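# Move foam block from desk to counter behind shelving

## Task

Pick up the small foam block that is on the desk and set it down on the counter located behind the shelving. The stacked cartons must not be disturbed, though any other obstacle may be moved aside. Only if the carton stacks close off every route to the counter should the block go on top of the low shelf instead. It counts only if the low shelf is still standing upright at the finish, the robot has not toppled or been left leaning, and the block stays where it was placed without the robot holding it there.

## Robot and tools

Robot: a wheeled base with a column, a tilting head and two six-joint arms (left and right), each ending in a two-finger gripper. Folded, it measures 0.73 m long, 0.62 m wide and 1.88 m tall, with its front 0.40 m ahead of the column. The base drives straight and turns in place; it cannot move sideways.

Frames: the base frame sits on the floor under the column, between the drive wheels, with x forward, y to the left and z up. left_hand and right_hand are reported in this frame as the point where the fingers meet; the tips reach 8 mm past it. The hand's z axis runs along the fingers and its y axis across the opening. Odometry is the base frame as it was at scene start; it counts wheel rotation, so slipping shows up as travel. Heading is positive leftward, range -3.142 to 3.142.

execute_actions: arguments are "actions" (a list holding one action, or empty to just read state and pictures) and optional "cameras" (names from cam_head_left, cam_head_right, cam_left_wrist, cam_right_wrist, nav_camera, or "all"; omitted or null means all, [] means none). An action may contain:
- "base": exactly one of {"translate_m": d}, a relative drive in metres from the current spot, forward positive, -3 to 3; or {"rotate_rad": d}, a relative turn in place, left (counter-clockwise seen from above) positive, -3.2 to 3.2. A move needing over 8.667 s at its top speed is refused.
- "joints": a single dictionary covering both arms and the head, keyed by joint name, each value an absolute target. Keys: head_tilt_rad (-0.61 to 1.308, positive looks down); left_joint1_rad to left_joint6_rad and right_joint1_rad to right_joint6_rad in radians, ranges for joints 1-6: -2.879 to 2.879, 0 to 3.141, 0 to 3.019, -1.692 to 1.57, -1.57 to 1.57, -2.094 to 2.094; left_gripper_m and right_gripper_m, the fingertip gap in metres, 0 (closed) to 0.093. Done tolerances: head 0.03; joints 1-6: 0.045, 0.14, 0.09, 0.055, 0.03, 0.035; grippers 0.003.
- "speeds": optional caps for this action only, translate_m 0.05-0.8 m/s, rotate_rad 0.1-1 rad/s (defaults are the maxima). Arms ignore it.
Unknown keys or out-of-range values get the whole call rejected with no motion. Joints left out may still be driving toward earlier targets.

Arm geometry (typical): with joint1 at -1.57 (left) or 1.57 (right) and joints 5, 6 at 0, the arm swings in a vertical plane 0.23 m beside the column. Let a = j2 - 0.35, b = 1.05 + j2 - j3, c = b - j4 (c = 1.57 means fingers pointing down). Hand forward = 0.12 + 0.39 sin a + 0.38 cos b + 0.25 cos c; height = 1.46 + 0.39 cos a - 0.38 sin b - 0.25 sin c. Example: j2, j3, j4 = 0.93, 0.78, 0.14 gives about 0.60 m ahead, 1.21 m up. Real hands tend to sit up to 5 cm lower and nearer (about 12 cm under heavy or distant loads); trust reported hand positions. Reach is about 1 m from the shoulder, lowest about 0.47 m above the floor; the floor is out of reach. Joint 5 swings the hand sideways (positive to robot's right), joint 6 rolls it. Light loads (under 0.3 kg) are fine from 0.65 to 1.6 m high up to 0.6 m ahead.

Gripping: command a gap narrower than the object; "off_target" is then expected. A reported gap staying 0.002 m or more above the target means something is held. Fingers are 7 cm long; the gripper body is 10 cm wide. Small target changes (under about 0.03 rad, 0.08 for joints 2 and 3) may not move a joint. Approach contacts gently in steps of about 0.05 rad from your last target.

Results: base_status and joint_status report "done", "off_target", "time_out", "contact_stop" (base stalled on an obstacle; back off 0.05 m before retrying or turning) or "not_followed" (a safety check held back an arm near itself, the other arm, the body or an object; back each moved joint off at least 0.05 rad or drive away). on_its_own lists what the robot does without command; "held at" is a target, not a position. If turned_by_wheels and turned_by_imu disagree by over about 4% and at least 0.05 rad, the base hit or slipped and its heading is off. base_tilt gives forward/right lean in degrees; a drop of 0.5 degrees or more in forward while moving means it is leaning back: reverse 0.05 m. motor_effort shows wheel motor loads in percent, peak in brackets. wheel_motors_off = 1 means the wheels shut off after about 3 s of hard pushing and will not hold for 2 s.

wait: {"seconds": 0-10}, no new command, returns state and pictures.
zoom_image: {"camera", "region": [x0, y0, x1, y1]} in pixels of that camera's latest image, at most 504 by 504.
read_manual: returns licence texts only.
finished_scene: {"scene": n} ends the current scene irreversibly; the goal must already hold.

Cameras: head cameras look ahead and down by head_tilt_rad; nav_camera is low at the front; wrist fisheyes look along the fingers, tilted 0.62 rad back toward the robot when the hand points down.

Avoid: arms colliding or pressing on each other (can end the run), long hard pushes by arms (motor overheating; a MOTOR HOT warning precedes a fault that drops the arm), dropping or slamming objects, knocking the low shelf or cartons over, and tipping the robot. Tables between 0.30 and 1.20 m high can slide over the base and strike the column.

Each tool is called in YAML: its name, and indented under it one key for each argument.

## Session

execute_actions:
  actions: []

Scene clock: 0.00 s.
base_odometry: x=+0.000 y=+0.000 heading=+0.000 (m, m, rad; odometry frame)
turned_by_wheels: +0.000 (rad since the last result)
turned_by_imu: +0.000 (rad since the last result)
base_tilt: forward=+0.0 right=-0.1 (deg)
base_status: not commanded
joint_positions: head_tilt_rad=+0.860 left_joint1_rad=-1.555 left_joint2_rad=+0.925 left_joint3_rad=+0.365 left_joint4_rad=-0.917 left_joint5_rad=-0.021 left_joint6_rad=+0.053 left_gripper_m=+0.095 right_joint1_rad=+1.584 right_joint2_rad=+0.875 right_joint3_rad=+0.383 right_joint4_rad=-0.936 right_joint5_rad=+0.000 right_joint6_rad=+0.079 right_gripper_m=+0.094
joint_status: not commanded
wheel_motors_off: 0
motor_effort: left_wheel=+0 right_wheel=+2 (%)
left_hand: x=+0.1201 y=+0.2311 z=+1.2545 quat_wxyz=(+0.459, -0.022, -0.888, -0.001) (m; base frame)
right_hand: x=+0.1365 y=-0.2228 z=+1.2549 quat_wxyz=(+0.437, -0.030, -0.899, +0.014) (m; base frame)
pictures: cam_head_left, cam_head_right, cam_left_wrist, cam_right_wrist, nav_camera
Images, in order (width x height): cam_head_left 672x504, cam_head_right 672x504, cam_left_wrist 616x616, cam_right_wrist 616x616, nav_camera 672x504.

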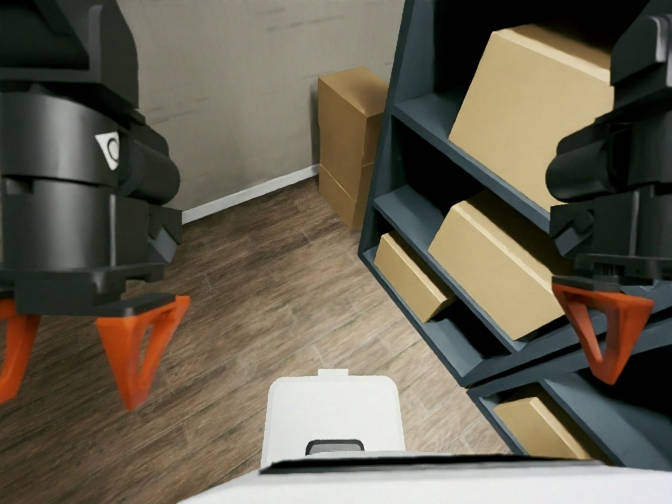

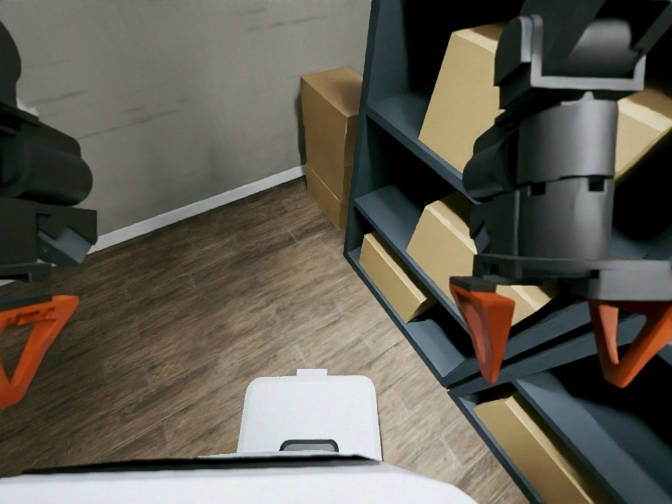

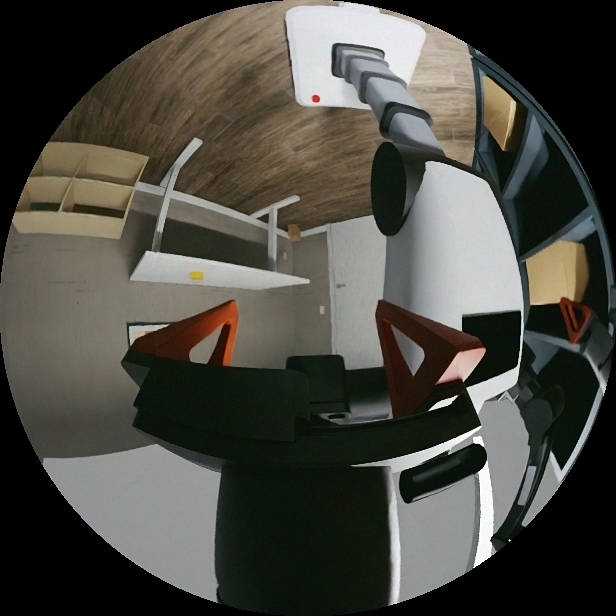

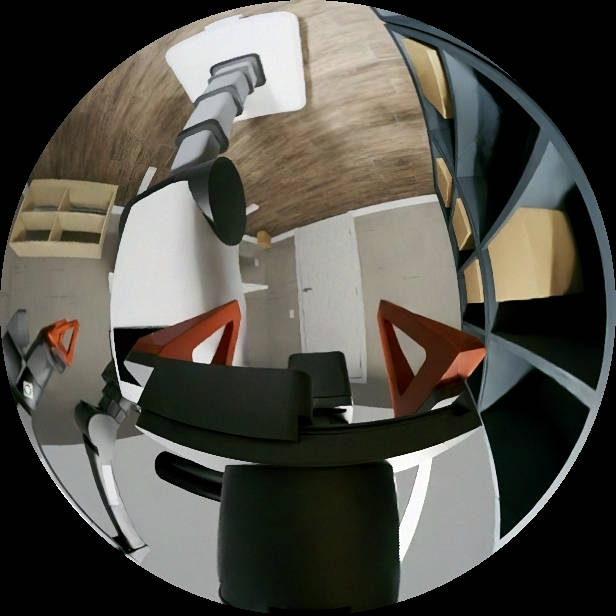

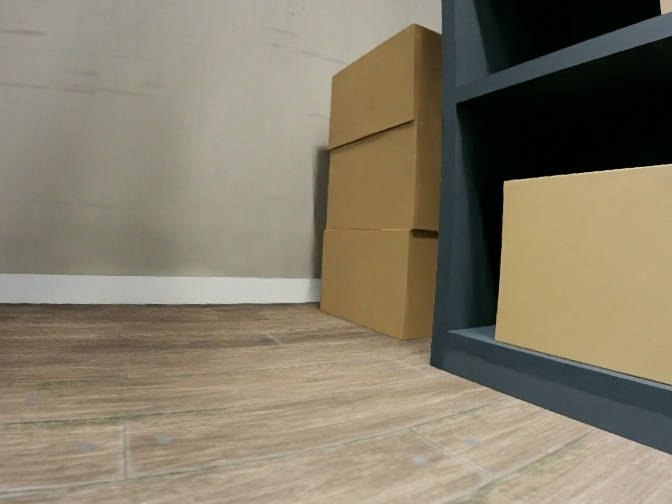

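execute_actions:
  actions:
    - {"base":{"rotate_rad":1.57},"joints":{"head_tilt_rad":0.3}}
  cameras: ["cam_head_left","cam_head_right","nav_camera"]

Scene clock: 10.23 s.
base_odometry: x=+0.000 y=+0.000 heading=+1.569 (m, m, rad; odometry frame)
turned_by_wheels: +1.569 (rad since the last result)
turned_by_imu: +1.552 (rad since the last result)
base_tilt: forward=+0.0 right=-0.1 (deg)
base_status: done
joint_positions: head_tilt_rad=+0.319 left_joint1_rad=-1.555 left_joint2_rad=+0.925 left_joint3_rad=+0.365 left_joint4_rad=-0.917 left_joint5_rad=-0.021 left_joint6_rad=+0.053 left_gripper_m=+0.095 right_joint1_rad=+1.584 right_joint2_rad=+0.875 right_joint3_rad=+0.383 right_joint4_rad=-0.936 right_joint5_rad=+0.000 right_joint6_rad=+0.079 right_gripper_m=+0.095
joint_status: all done
wheel_motors_off: 0
motor_effort: left_wheel=-5(40) right_wheel=+5(46) (%)
left_hand: x=+0.1201 y=+0.2311 z=+1.2545 quat_wxyz=(+0.459, -0.022, -0.888, -0.001) (m; base frame)
right_hand: x=+0.1365 y=-0.2228 z=+1.2549 quat_wxyz=(+0.437, -0.030, -0.899, +0.014) (m; base frame)
pictures: cam_head_left, cam_head_right, nav_camera
camera_calibration (this result's frames):
cam_head_left: T_world_to_cam=[[-0.03794, -0.999046, 0.0216333, 0.0153993], [-0.398596, -0.004722, -0.917114, 1.43138], [0.916341, -0.0434182, -0.398037, 0.487972], [0, 0, 0, 1]] pos_world=[0.123978, 0.0433305, 1.50664]
cam_head_right: T_world_to_cam=[[-0.0326417, -0.999219, 0.0222627, -0.0784263], [-0.405972, -0.00709884, -0.913858, 1.43078], [0.913302, -0.0388679, -0.405424, 0.501316], [0, 0, 0, 1]] pos_world=[0.120445, -0.0487231, 1.51252]
Images, in order (width x height): cam_head_left 672x504, cam_head_right 672x504, nav_camera 672x504.

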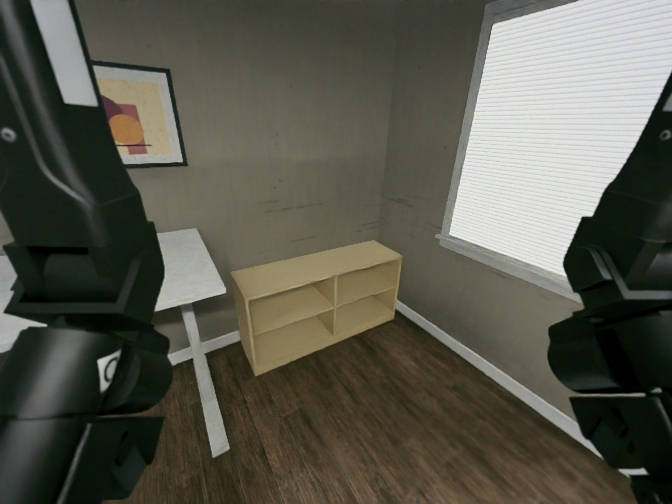

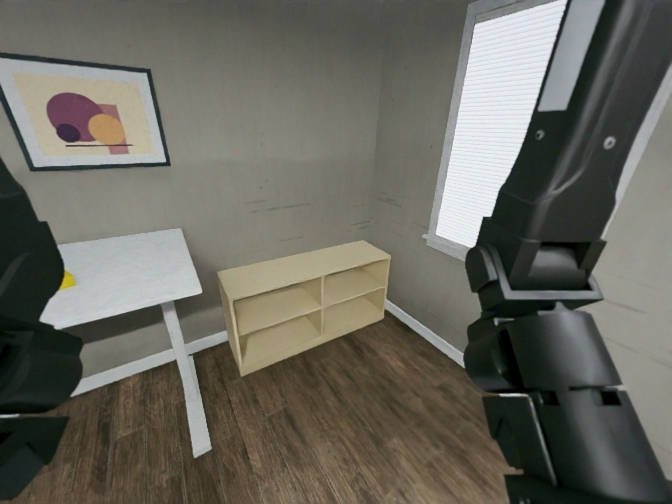

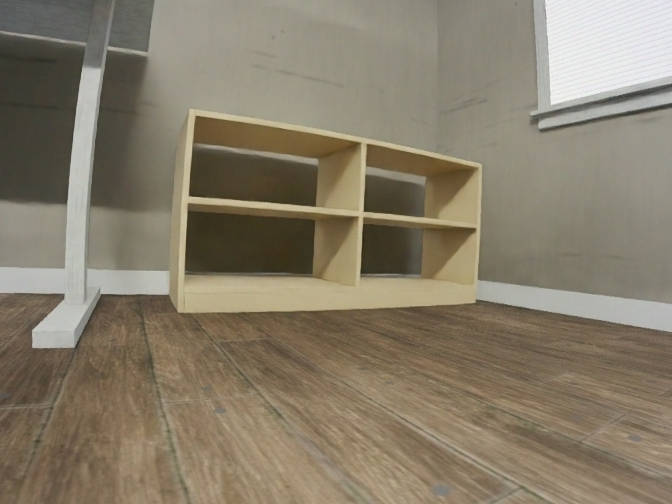

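execute_actions:
  actions:
    - {"base":{"rotate_rad":1.2}}
  cameras: ["cam_head_left","cam_head_right","nav_camera"]

execute_actions:
  actions:
    - {"base":{"rotate_rad":1.3}}
  cameras: ["cam_head_left","cam_head_right","nav_camera"]

execute_actions:
  actions:
    - {"base":{"rotate_rad":1.3}}
  cameras: ["cam_head_left","cam_head_right","nav_camera"]

Scene clock: 19.77 s.
base_odometry: x=+0.000 y=+0.000 heading=+2.768 (m, m, rad; odometry frame)
turned_by_wheels: +1.199 (rad since the last result)
turned_by_imu: +1.188 (rad since the last result)
base_tilt: forward=+0.0 right=-0.1 (deg)
base_status: done
joint_positions: head_tilt_rad=+0.319 left_joint1_rad=-1.555 left_joint2_rad=+0.925 left_joint3_rad=+0.365 left_joint4_rad=-0.917 left_joint5_rad=-0.021 left_joint6_rad=+0.053 left_gripper_m=+0.095 right_joint1_rad=+1.584 right_joint2_rad=+0.875 right_joint3_rad=+0.383 right_joint4_rad=-0.936 right_joint5_rad=+0.000 right_joint6_rad=+0.079 right_gripper_m=+0.095
joint_status: not commanded
wheel_motors_off: 0
motor_effort: left_wheel=-4(25) right_wheel=+5(30) (%)
left_hand: x=+0.1201 y=+0.2311 z=+1.2545 quat_wxyz=(+0.459, -0.022, -0.888, -0.001) (m; base frame)
right_hand: x=+0.1365 y=-0.2228 z=+1.2549 quat_wxyz=(+0.437, -0.030, -0.899, +0.014) (m; base frame)
pictures: cam_head_left, cam_head_right, nav_camera
camera_calibration (this result's frames):
cam_head_left: T_world_to_cam=[[-0.0379407, -0.999046, 0.0216319, 0.0154014], [-0.398563, -0.004722, -0.917129, 1.4314], [0.916356, -0.0434182, -0.398004, 0.487921], [0, 0, 0, 1]] pos_world=[0.123979, 0.0433305, 1.50664]
cam_head_right: T_world_to_cam=[[-0.0326425, -0.999219, 0.0222615, -0.0784245], [-0.405939, -0.00709884, -0.913872, 1.4308], [0.913317, -0.0388679, -0.405391, 0.501265], [0, 0, 0, 1]] pos_world=[0.120446, -0.0487231, 1.51253]
Images, in order (width x height): cam_head_left 672x504, cam_head_right 672x504, nav_camera 672x504.

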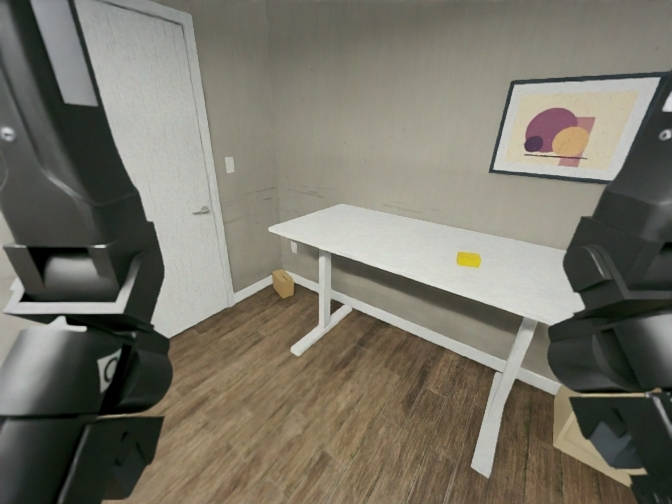

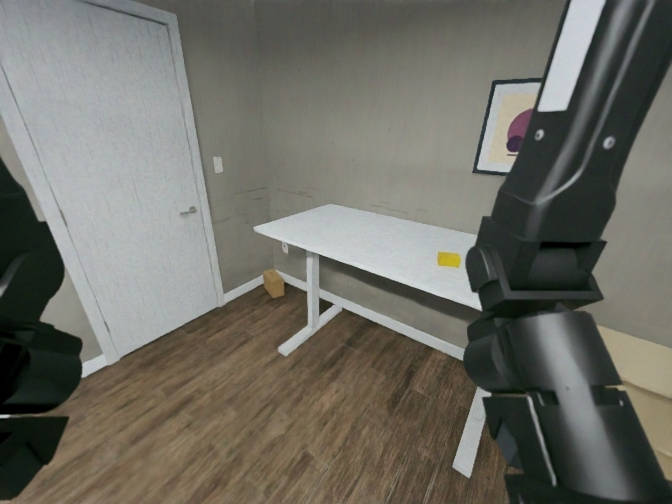

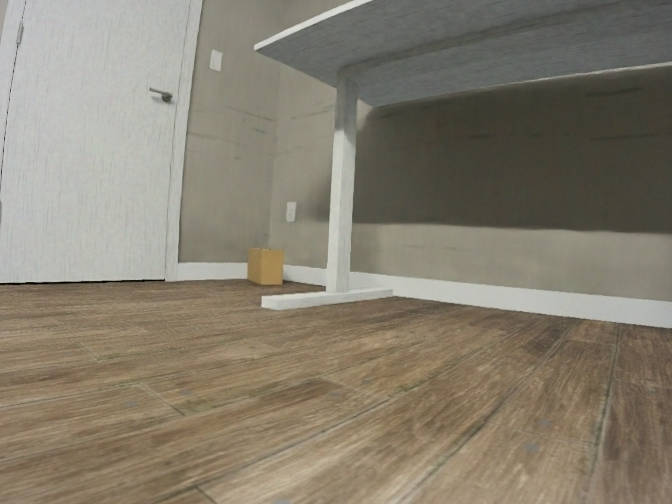

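Scene clock: 22.53 s.
base_odometry: x=+0.000 y=+0.000 heading=-2.216 (m, m, rad; odometry frame)
turned_by_wheels: +1.299 (rad since the last result)
turned_by_imu: +1.288 (rad since the last result)
base_tilt: forward=+0.0 right=-0.1 (deg)
base_status: done
joint_positions: head_tilt_rad=+0.319 left_joint1_rad=-1.555 left_joint2_rad=+0.925 left_joint3_rad=+0.365 left_joint4_rad=-0.917 left_joint5_rad=-0.021 left_joint6_rad=+0.053 left_gripper_m=+0.095 right_joint1_rad=+1.584 right_joint2_rad=+0.875 right_joint3_rad=+0.383 right_joint4_rad=-0.936 right_joint5_rad=+0.000 right_joint6_rad=+0.079 right_gripper_m=+0.095
joint_status: not commanded
wheel_motors_off: 0
motor_effort: left_wheel=-4(25) right_wheel=+5(30) (%)
left_hand: x=+0.1201 y=+0.2311 z=+1.2545 quat_wxyz=(+0.459, -0.022, -0.888, -0.001) (m; base frame)
right_hand: x=+0.1365 y=-0.2228 z=+1.2549 quat_wxyz=(+0.437, -0.030, -0.899, +0.014) (m; base frame)
pictures: cam_head_left, cam_head_right, nav_camera
camera_calibration (this result's frames):
cam_head_left: T_world_to_cam=[[-0.0379412, -0.999046, 0.0216311, 0.0154028], [-0.398542, -0.004722, -0.917138, 1.43141], [0.916365, -0.0434182, -0.397982, 0.487887], [0, 0, 0, 1]] pos_world=[0.12398, 0.0433305, 1.50664]
cam_head_right: T_world_to_cam=[[-0.032643, -0.999219, 0.0222607, -0.0784233], [-0.405918, -0.00709884, -0.913882, 1.43082], [0.913326, -0.0388679, -0.405369, 0.501231], [0, 0, 0, 1]] pos_world=[0.120447, -0.0487231, 1.51253]
Images, in order (width x height): cam_head_left 672x504, cam_head_right 672x504, nav_camera 672x504.

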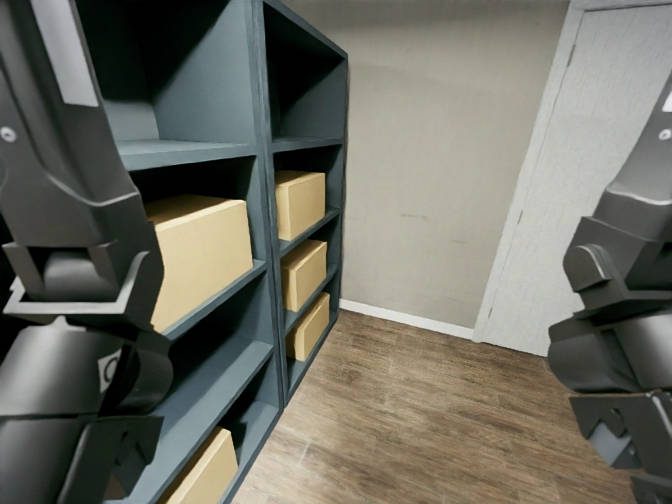

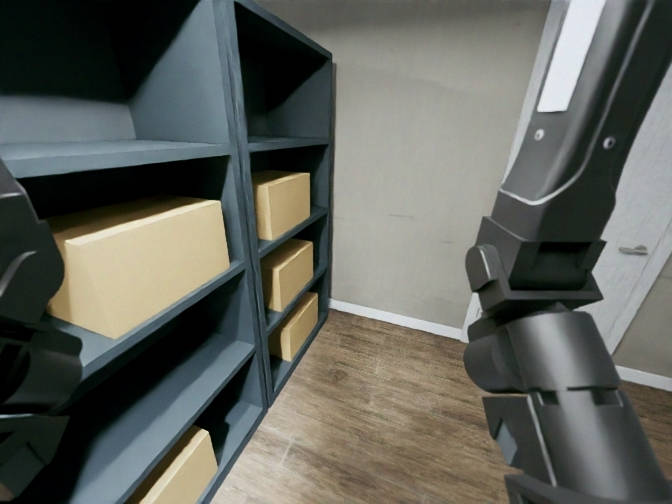

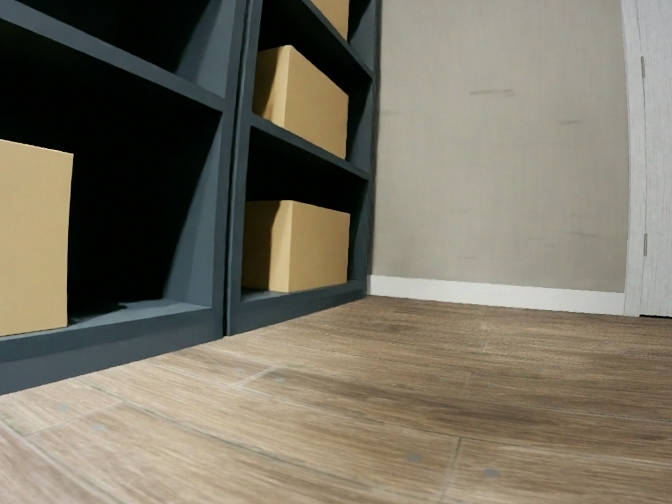

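Scene clock: 25.30 s.
base_odometry: x=+0.000 y=+0.000 heading=-0.917 (m, m, rad; odometry frame)
turned_by_wheels: +1.299 (rad since the last result)
turned_by_imu: +1.288 (rad since the last result)
base_tilt: forward=+0.0 right=-0.1 (deg)
base_status: done
joint_positions: head_tilt_rad=+0.319 left_joint1_rad=-1.555 left_joint2_rad=+0.925 left_joint3_rad=+0.365 left_joint4_rad=-0.917 left_joint5_rad=-0.021 left_joint6_rad=+0.053 left_gripper_m=+0.095 right_joint1_rad=+1.584 right_joint2_rad=+0.875 right_joint3_rad=+0.383 right_joint4_rad=-0.936 right_joint5_rad=+0.000 right_joint6_rad=+0.079 right_gripper_m=+0.095
joint_status: not commanded
wheel_motors_off: 0
motor_effort: left_wheel=-2(29) right_wheel=+5(32) (%)
left_hand: x=+0.1201 y=+0.2311 z=+1.2545 quat_wxyz=(+0.459, -0.022, -0.888, -0.001) (m; base frame)
right_hand: x=+0.1365 y=-0.2228 z=+1.2549 quat_wxyz=(+0.437, -0.030, -0.899, +0.014) (m; base frame)
pictures: cam_head_left, cam_head_right, nav_camera
camera_calibration (this result's frames):
cam_head_left: T_world_to_cam=[[-0.0379416, -0.999046, 0.0216304, 0.0154039], [-0.398525, -0.004722, -0.917145, 1.43142], [0.916372, -0.0434182, -0.397966, 0.487862], [0, 0, 0, 1]] pos_world=[0.12398, 0.0433305, 1.50664]
cam_head_right: T_world_to_cam=[[-0.0326434, -0.999219, 0.0222602, -0.0784224], [-0.405902, -0.00709884, -0.913889, 1.43083], [0.913334, -0.0388679, -0.405353, 0.501206], [0, 0, 0, 1]] pos_world=[0.120447, -0.0487231, 1.51253]
Images, in order (width x height): cam_head_left 672x504, cam_head_right 672x504, nav_camera 672x504.

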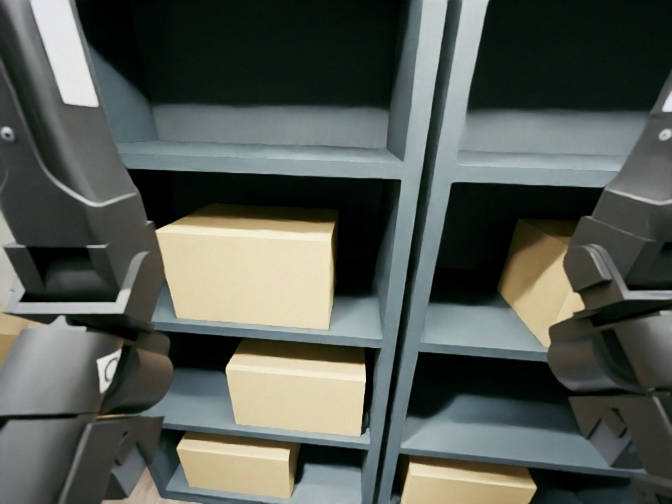

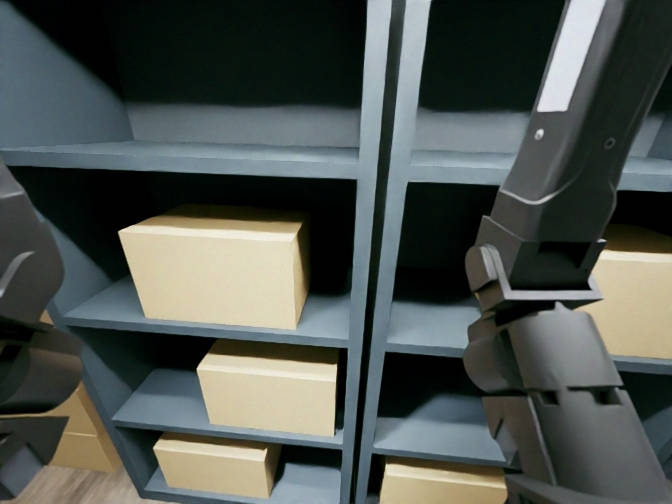

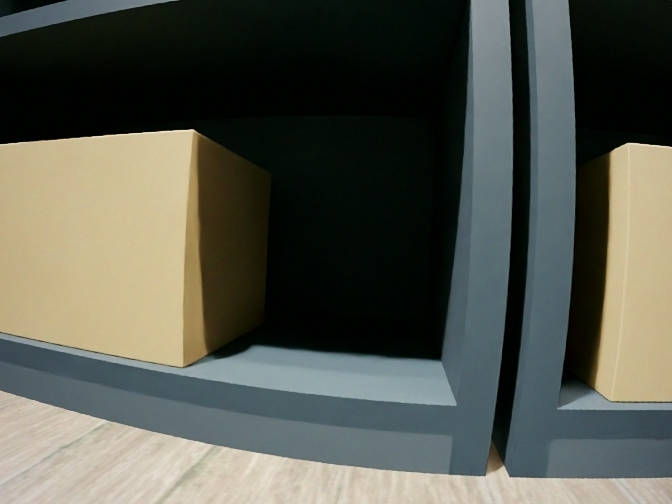

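execute_actions:
  actions:
    - {"base":{"rotate_rad":1.2}}
  cameras: ["cam_head_left","cam_head_right","nav_camera"]

Scene clock: 35.60 s.
base_odometry: x=+0.000 y=+0.000 heading=+0.282 (m, m, rad; odometry frame)
turned_by_wheels: +1.199 (rad since the last result)
turned_by_imu: +1.188 (rad since the last result)
base_tilt: forward=+0.1 right=-0.1 (deg)
base_status: done
joint_positions: head_tilt_rad=+0.319 left_joint1_rad=-1.555 left_joint2_rad=+0.925 left_joint3_rad=+0.365 left_joint4_rad=-0.917 left_joint5_rad=-0.021 left_joint6_rad=+0.053 left_gripper_m=+0.095 right_joint1_rad=+1.584 right_joint2_rad=+0.875 right_joint3_rad=+0.383 right_joint4_rad=-0.936 right_joint5_rad=+0.000 right_joint6_rad=+0.079 right_gripper_m=+0.095
joint_status: not commanded
wheel_motors_off: 0
motor_effort: left_wheel=-3(27) right_wheel=+5(29) (%)
left_hand: x=+0.1201 y=+0.2311 z=+1.2545 quat_wxyz=(+0.459, -0.022, -0.888, -0.001) (m; base frame)
right_hand: x=+0.1365 y=-0.2228 z=+1.2549 quat_wxyz=(+0.437, -0.030, -0.899, +0.014) (m; base frame)
pictures: cam_head_left, cam_head_right, nav_camera
camera_calibration (this result's frames):
cam_head_left: T_world_to_cam=[[-0.037942, -0.999046, 0.0216298, 0.0154048], [-0.398511, -0.004722, -0.917151, 1.43143], [0.916378, -0.0434182, -0.397952, 0.48784], [0, 0, 0, 1]] pos_world=[0.123981, 0.0433305, 1.50664]
cam_head_right: T_world_to_cam=[[-0.0326438, -0.999219, 0.0222597, -0.0784216], [-0.405888, -0.00709884, -0.913895, 1.43084], [0.91334, -0.0388679, -0.405339, 0.501184], [0, 0, 0, 1]] pos_world=[0.120448, -0.0487231, 1.51253]
Images, in order (width x height): cam_head_left 672x504, cam_head_right 672x504, nav_camera 672x504.

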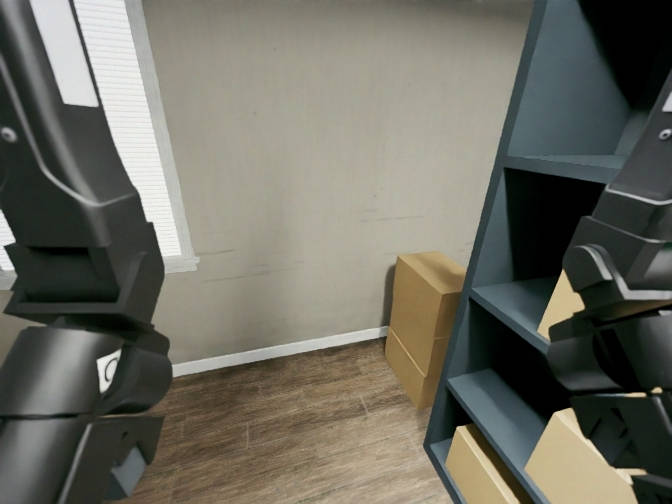

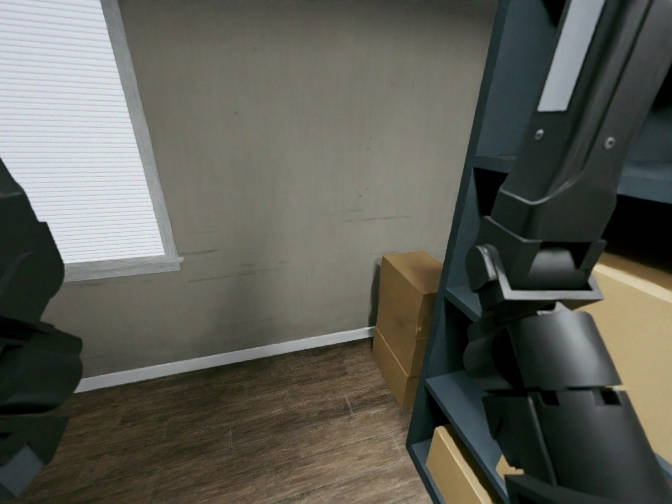

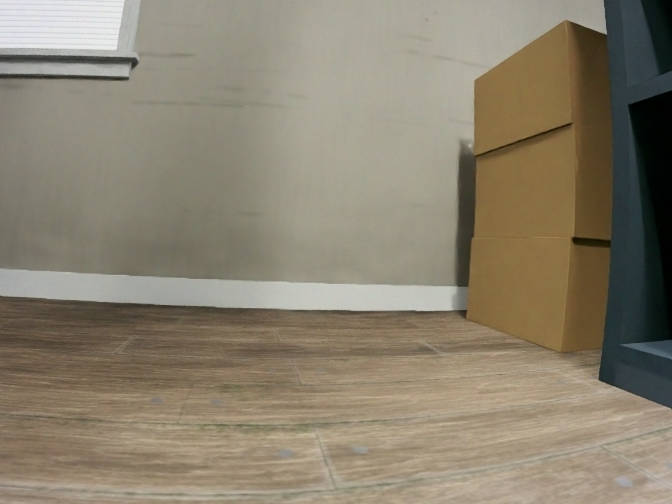

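execute_actions:
  actions:
    - {"base":{"translate_m":0.7},"joints":{"head_tilt_rad":0.5}}
  cameras: ["nav_camera"]

execute_actions:
  actions:
    - {"base":{"rotate_rad":-1.0}}
  cameras: ["cam_head_left","cam_head_right","nav_camera"]

Scene clock: 73.00 s.
base_odometry: x=+0.672 y=+0.195 heading=+0.282 (m, m, rad; odometry frame)
turned_by_wheels: +0.000 (rad since the last result)
turned_by_imu: -0.002 (rad since the last result)
base_tilt: forward=+0.0 right=-0.1 (deg)
base_status: done
joint_positions: head_tilt_rad=+0.504 left_joint1_rad=-1.555 left_joint2_rad=+0.925 left_joint3_rad=+0.366 left_joint4_rad=-0.917 left_joint5_rad=-0.021 left_joint6_rad=+0.053 left_gripper_m=+0.095 right_joint1_rad=+1.584 right_joint2_rad=+0.875 right_joint3_rad=+0.383 right_joint4_rad=-0.936 right_joint5_rad=+0.000 right_joint6_rad=+0.079 right_gripper_m=+0.095
joint_status: all done
wheel_motors_off: 0
motor_effort: left_wheel=-1(43) right_wheel=+0(63) (%)
left_hand: x=+0.1203 y=+0.2311 z=+1.2544 quat_wxyz=(+0.459, -0.022, -0.888, -0.001) (m; base frame)
right_hand: x=+0.1367 y=-0.2228 z=+1.2549 quat_wxyz=(+0.437, -0.030, -0.899, +0.014) (m; base frame)
pictures: nav_camera
Images, in order (width x height): nav_camera 672x504.

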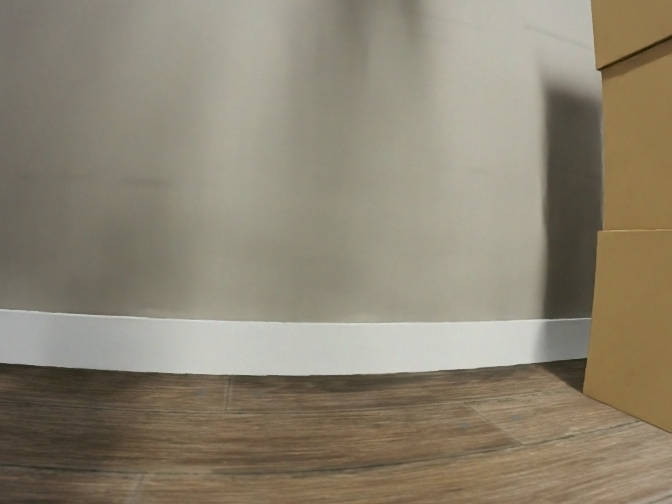

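Scene clock: 75.47 s.
base_odometry: x=+0.672 y=+0.195 heading=-0.717 (m, m, rad; odometry frame)
turned_by_wheels: -0.999 (rad since the last result)
turned_by_imu: -0.990 (rad since the last result)
base_tilt: forward=+0.0 right=-0.1 (deg)
base_status: done
joint_positions: head_tilt_rad=+0.504 left_joint1_rad=-1.555 left_joint2_rad=+0.925 left_joint3_rad=+0.366 left_joint4_rad=-0.917 left_joint5_rad=-0.021 left_joint6_rad=+0.053 left_gripper_m=+0.095 right_joint1_rad=+1.584 right_joint2_rad=+0.875 right_joint3_rad=+0.383 right_joint4_rad=-0.936 right_joint5_rad=+0.000 right_joint6_rad=+0.079 right_gripper_m=+0.095
joint_status: not commanded
wheel_motors_off: 0
motor_effort: left_wheel=+3(32) right_wheel=-4(48) (%)
left_hand: x=+0.1203 y=+0.2311 z=+1.2544 quat_wxyz=(+0.459, -0.022, -0.888, -0.001) (m; base frame)
right_hand: x=+0.1367 y=-0.2228 z=+1.2549 quat_wxyz=(+0.437, -0.030, -0.899, +0.014) (m; base frame)
pictures: cam_head_left, cam_head_right, nav_camera
camera_calibration (this result's frames):
cam_head_left: T_world_to_cam=[[-0.0333066, -0.999046, 0.0282508, 0.00497666], [-0.560687, -0.004722, -0.828015, 1.30227], [0.827358, -0.0434182, -0.559994, 0.741836], [0, 0, 0, 1]] pos_world=[0.116568, 0.0433305, 1.49358]
cam_head_right: T_world_to_cam=[[-0.0279831, -0.999219, 0.0278936, -0.0873309], [-0.567337, -0.00709884, -0.823455, 1.29963], [0.82301, -0.0388679, -0.566695, 0.754189], [0, 0, 0, 1]] pos_world=[0.114179, -0.0487231, 1.50002]
Images, in order (width x height): cam_head_left 672x504, cam_head_right 672x504, nav_camera 672x504.

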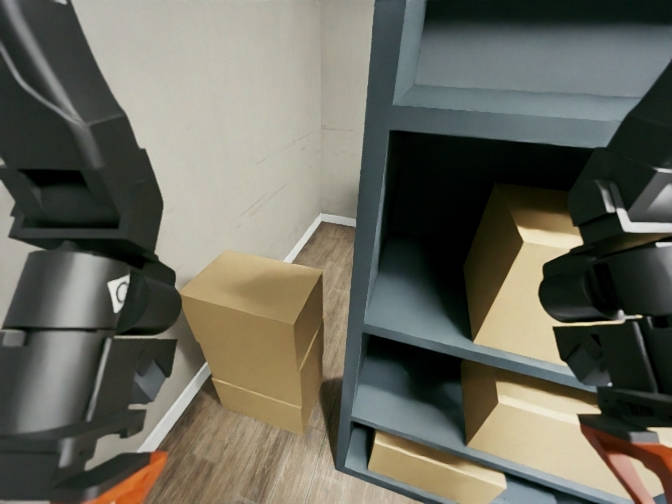

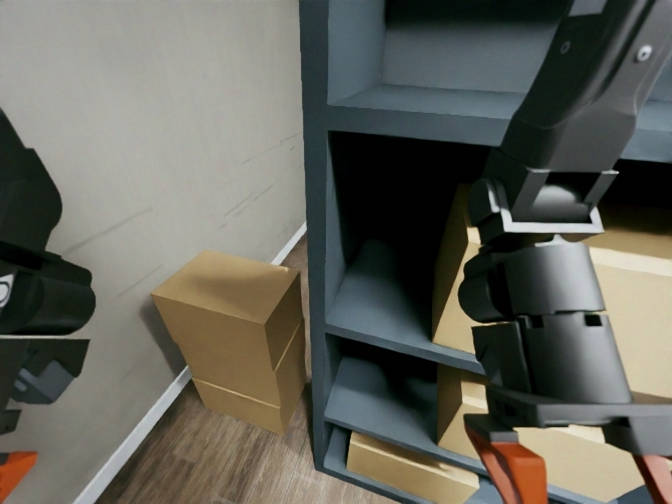

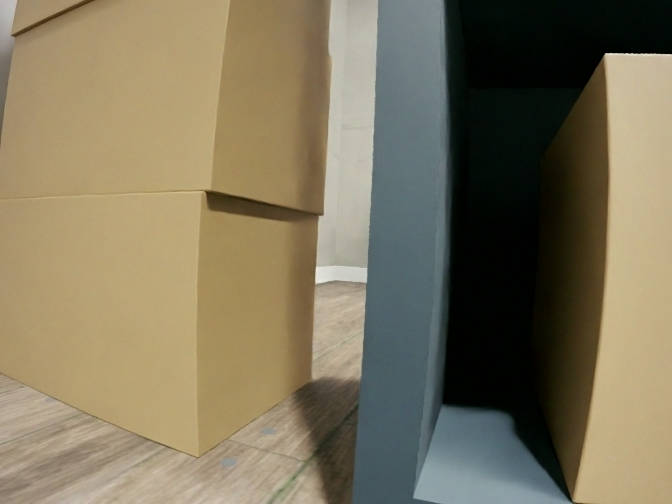

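execute_actions:
  actions:
    - {"base":{"rotate_rad":-2.2},"joints":{"head_tilt_rad":0.35}}
  cameras: ["cam_head_left","cam_head_right"]

Scene clock: 108.80 s.
base_odometry: x=+0.672 y=+0.195 heading=-2.916 (m, m, rad; odometry frame)
turned_by_wheels: -2.199 (rad since the last result)
turned_by_imu: -2.182 (rad since the last result)
base_tilt: forward=+0.0 right=-0.1 (deg)
base_status: done
joint_positions: head_tilt_rad=+0.369 left_joint1_rad=-1.555 left_joint2_rad=+0.925 left_joint3_rad=+0.366 left_joint4_rad=-0.917 left_joint5_rad=-0.021 left_joint6_rad=+0.053 left_gripper_m=+0.095 right_joint1_rad=+1.584 right_joint2_rad=+0.875 right_joint3_rad=+0.383 right_joint4_rad=-0.936 right_joint5_rad=+0.000 right_joint6_rad=+0.079 right_gripper_m=+0.095
joint_status: all done
wheel_motors_off: 0
motor_effort: left_wheel=+3(29) right_wheel=-4(31) (%)
left_hand: x=+0.1203 y=+0.2311 z=+1.2544 quat_wxyz=(+0.459, -0.022, -0.888, -0.001) (m; base frame)
right_hand: x=+0.1367 y=-0.2228 z=+1.2549 quat_wxyz=(+0.437, -0.030, -0.899, +0.014) (m; base frame)
pictures: cam_head_left, cam_head_right
camera_calibration (this result's frames):
cam_head_left: T_world_to_cam=[[-0.0368156, -0.999046, 0.0234958, 0.0124748], [-0.443772, -0.004722, -0.896127, 1.40132], [0.895383, -0.0434182, -0.443175, 0.558533], [0, 0, 0, 1]] pos_world=[0.122225, 0.0433305, 1.50299]
cam_head_right: T_world_to_cam=[[-0.0314926, -0.999219, 0.0238606, -0.0809445], [-0.450977, -0.00709884, -0.892507, 1.40015], [0.89198, -0.0388679, -0.450401, 0.571648], [0, 0, 0, 1]] pos_world=[0.118989, -0.0487231, 1.50905]
Images, in order (width x height): cam_head_left 672x504, cam_head_right 672x504.

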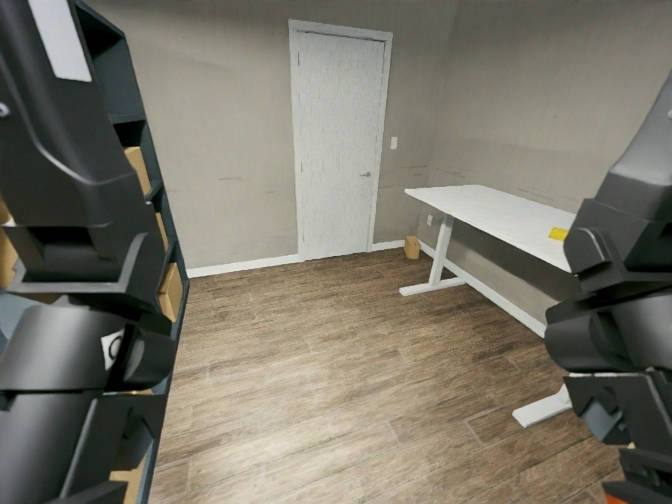

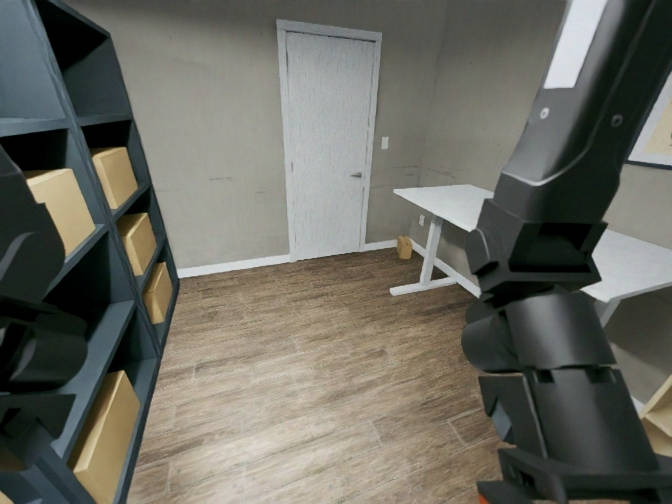

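execute_actions:
  actions:
    - {"base":{"rotate_rad":0.25}}
  cameras: []

execute_actions:
  actions:
    - {"base":{"translate_m":1.35}}
  cameras: []

execute_actions:
  actions:
    - {"base":{"rotate_rad":-1.58},"joints":{"head_tilt_rad":0.5}}
  cameras: ["cam_head_left","cam_head_right","nav_camera"]

Scene clock: 143.13 s.
base_odometry: x=+0.672 y=+0.195 heading=-2.667 (m, m, rad; odometry frame)
turned_by_wheels: +0.249 (rad since the last result)
turned_by_imu: +0.247 (rad since the last result)
base_tilt: forward=+0.0 right=+0.0 (deg)
base_status: done
joint_positions: head_tilt_rad=+0.369 left_joint1_rad=-1.555 left_joint2_rad=+0.925 left_joint3_rad=+0.366 left_joint4_rad=-0.917 left_joint5_rad=-0.021 left_joint6_rad=+0.053 left_gripper_m=+0.095 right_joint1_rad=+1.584 right_joint2_rad=+0.875 right_joint3_rad=+0.383 right_joint4_rad=-0.936 right_joint5_rad=+0.000 right_joint6_rad=+0.079 right_gripper_m=+0.095
joint_status: not commanded
wheel_motors_off: 0
motor_effort: left_wheel=-5(18) right_wheel=+5(26) (%)
left_hand: x=+0.1203 y=+0.2311 z=+1.2544 quat_wxyz=(+0.459, -0.022, -0.888, -0.001) (m; base frame)
right_hand: x=+0.1367 y=-0.2228 z=+1.2549 quat_wxyz=(+0.437, -0.030, -0.899, +0.014) (m; base frame)
pictures: none
No camera images: the call's "cameras" was empty. Leave "cameras" out to get every camera's image.

Scene clock: 146.77 s.
base_odometry: x=-0.529 y=-0.422 heading=-2.668 (m, m, rad; odometry frame)
turned_by_wheels: -0.001 (rad since the last result)
turned_by_imu: -0.003 (rad since the last result)
base_tilt: forward=+0.0 right=-0.1 (deg)
base_status: done
joint_positions: head_tilt_rad=+0.369 left_joint1_rad=-1.555 left_joint2_rad=+0.925 left_joint3_rad=+0.364 left_joint4_rad=-0.917 left_joint5_rad=-0.021 left_joint6_rad=+0.053 left_gripper_m=+0.095 right_joint1_rad=+1.584 right_joint2_rad=+0.875 right_joint3_rad=+0.382 right_joint4_rad=-0.936 right_joint5_rad=+0.000 right_joint6_rad=+0.079 right_gripper_m=+0.095
joint_status: not commanded
wheel_motors_off: 0
motor_effort: left_wheel=-3(42) right_wheel=+2(66) (%)
left_hand: x=+0.1193 y=+0.2311 z=+1.2548 quat_wxyz=(+0.460, -0.022, -0.888, -0.001) (m; base frame)
right_hand: x=+0.1361 y=-0.2228 z=+1.2551 quat_wxyz=(+0.437, -0.030, -0.899, +0.014) (m; base frame)
pictures: none
No camera images: the call's "cameras" was empty. Leave "cameras" out to get every camera's image.

Scene clock: 149.90 s.
base_odometry: x=-0.529 y=-0.422 heading=+2.036 (m, m, rad; odometry frame)
turned_by_wheels: -1.579 (rad since the last result)
turned_by_imu: -1.565 (rad since the last result)
base_tilt: forward=+0.0 right=-0.1 (deg)
base_status: done
joint_positions: head_tilt_rad=+0.504 left_joint1_rad=-1.555 left_joint2_rad=+0.925 left_joint3_rad=+0.364 left_joint4_rad=-0.917 left_joint5_rad=-0.021 left_joint6_rad=+0.053 left_gripper_m=+0.095 right_joint1_rad=+1.584 right_joint2_rad=+0.875 right_joint3_rad=+0.382 right_joint4_rad=-0.936 right_joint5_rad=+0.000 right_joint6_rad=+0.079 right_gripper_m=+0.095
joint_status: all done
wheel_motors_off: 0
motor_effort: left_wheel=+6(31) right_wheel=-4(49) (%)
left_hand: x=+0.1193 y=+0.2311 z=+1.2548 quat_wxyz=(+0.460, -0.022, -0.888, -0.001) (m; base frame)
right_hand: x=+0.1361 y=-0.2228 z=+1.2551 quat_wxyz=(+0.437, -0.030, -0.899, +0.014) (m; base frame)
pictures: cam_head_left, cam_head_right, nav_camera
camera_calibration (this result's frames):
cam_head_left: T_world_to_cam=[[-0.0333198, -0.999046, 0.0282353, 0.00500121], [-0.560301, -0.004722, -0.828276, 1.30265], [0.827619, -0.0434182, -0.559609, 0.74123], [0, 0, 0, 1]] pos_world=[0.116589, 0.0433305, 1.49361]
cam_head_right: T_world_to_cam=[[-0.0279961, -0.999219, 0.0278806, -0.0873102], [-0.566953, -0.00709884, -0.823719, 1.30002], [0.823274, -0.0388679, -0.566312, 0.753585], [0, 0, 0, 1]] pos_world=[0.114198, -0.0487231, 1.50005]
Images, in order (width x height): cam_head_left 672x504, cam_head_right 672x504, nav_camera 672x504.

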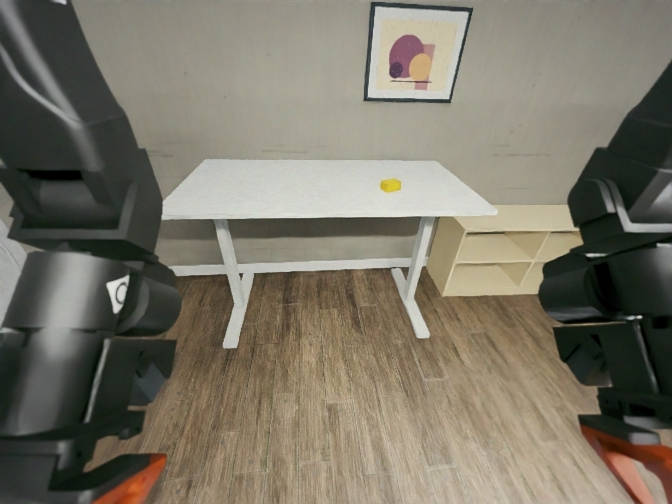

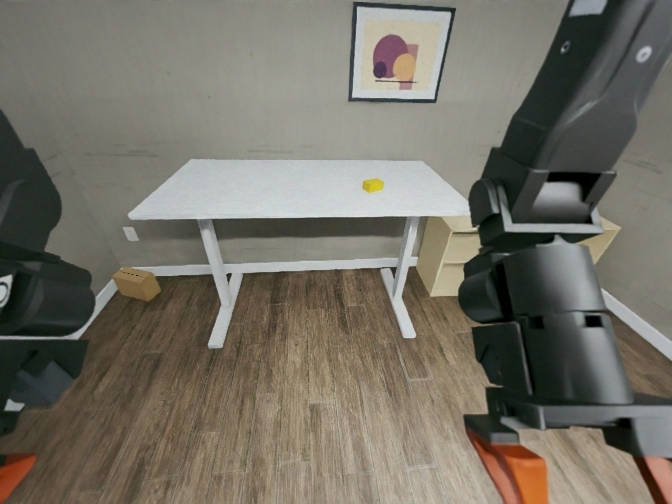

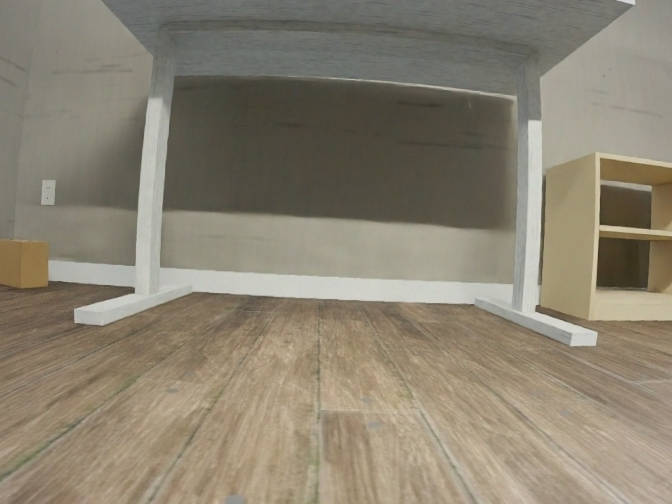

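execute_actions:
  actions:
    - {"base":{"rotate_rad":-0.07}}
  cameras: []

execute_actions:
  actions:
    - {"base":{"translate_m":0.7},"joints":{"head_tilt_rad":0.7}}
  cameras: ["cam_head_left","cam_head_right"]

Scene clock: 180.33 s.
base_odometry: x=-0.529 y=-0.422 heading=+1.967 (m, m, rad; odometry frame)
turned_by_wheels: -0.069 (rad since the last result)
turned_by_imu: -0.069 (rad since the last result)
base_tilt: forward=+0.0 right=-0.1 (deg)
base_status: done
joint_positions: head_tilt_rad=+0.504 left_joint1_rad=-1.555 left_joint2_rad=+0.925 left_joint3_rad=+0.364 left_joint4_rad=-0.917 left_joint5_rad=-0.021 left_joint6_rad=+0.053 left_gripper_m=+0.095 right_joint1_rad=+1.584 right_joint2_rad=+0.875 right_joint3_rad=+0.382 right_joint4_rad=-0.936 right_joint5_rad=+0.000 right_joint6_rad=+0.079 right_gripper_m=+0.095
joint_status: not commanded
wheel_motors_off: 0
motor_effort: left_wheel=+8(25) right_wheel=-5(33) (%)
left_hand: x=+0.1193 y=+0.2311 z=+1.2548 quat_wxyz=(+0.460, -0.022, -0.888, -0.001) (m; base frame)
right_hand: x=+0.1361 y=-0.2228 z=+1.2551 quat_wxyz=(+0.437, -0.030, -0.899, +0.014) (m; base frame)
pictures: none
No camera images: the call's "cameras" was empty. Leave "cameras" out to get every camera's image.

Scene clock: 183.03 s.
base_odometry: x=-0.799 y=+0.224 heading=+1.967 (m, m, rad; odometry frame)
turned_by_wheels: +0.000 (rad since the last result)
turned_by_imu: -0.001 (rad since the last result)
base_tilt: forward=+0.0 right=-0.1 (deg)
base_status: done
joint_positions: head_tilt_rad=+0.703 left_joint1_rad=-1.555 left_joint2_rad=+0.925 left_joint3_rad=+0.365 left_joint4_rad=-0.917 left_joint5_rad=-0.021 left_joint6_rad=+0.053 left_gripper_m=+0.095 right_joint1_rad=+1.584 right_joint2_rad=+0.875 right_joint3_rad=+0.383 right_joint4_rad=-0.936 right_joint5_rad=+0.000 right_joint6_rad=+0.079 right_gripper_m=+0.095
joint_status: all done
wheel_motors_off: 0
motor_effort: left_wheel=-1(56) right_wheel=+0(51) (%)
left_hand: x=+0.1199 y=+0.2311 z=+1.2546 quat_wxyz=(+0.459, -0.022, -0.888, -0.001) (m; base frame)
right_hand: x=+0.1367 y=-0.2228 z=+1.2549 quat_wxyz=(+0.437, -0.030, -0.899, +0.014) (m; base frame)
pictures: cam_head_left, cam_head_right
camera_calibration (this result's frames):
cam_head_left: T_world_to_cam=[[-0.0270735, -0.999046, 0.0342705, -0.00460531], [-0.713126, -0.004722, -0.70102, 1.11432], [0.700513, -0.0434182, -0.712318, 0.982756], [0, 0, 0, 1]] pos_world=[0.106093, 0.0433305, 1.48135]
cam_head_right: T_world_to_cam=[[-0.0219252, -0.999219, 0.0328693, -0.0952963], [-0.718745, -0.00709884, -0.695237, 1.10975], [0.694928, -0.0388679, -0.718028, 0.993646], [0, 0, 0, 1]] pos_world=[0.105023, -0.0487231, 1.48813]
Images, in order (width x height): cam_head_left 672x504, cam_head_right 672x504.

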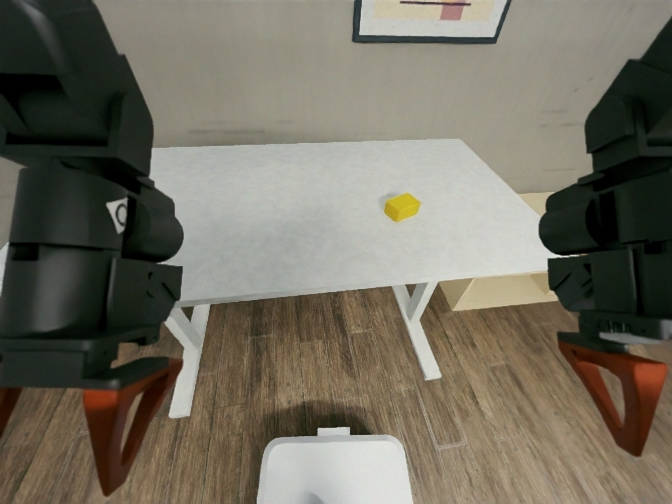

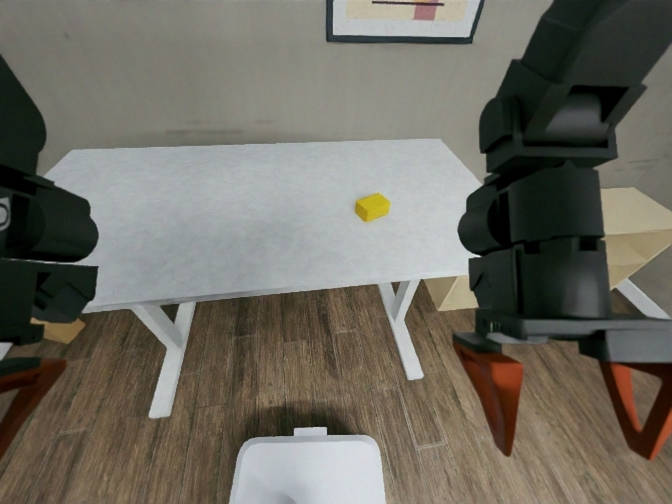

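zoom_image:
  camera: "cam_head_left"
  region: [340, 160, 460, 250]

Region (340, 160, 460, 250) of cam_head_left's 672x504 image, scaled by 4.200, with more detail than that image has; it fills the top 378 rows of this view, and the rest is white.

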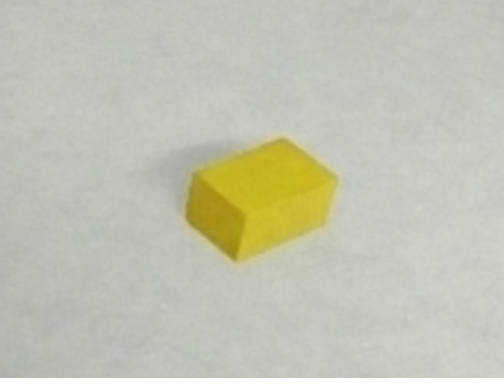

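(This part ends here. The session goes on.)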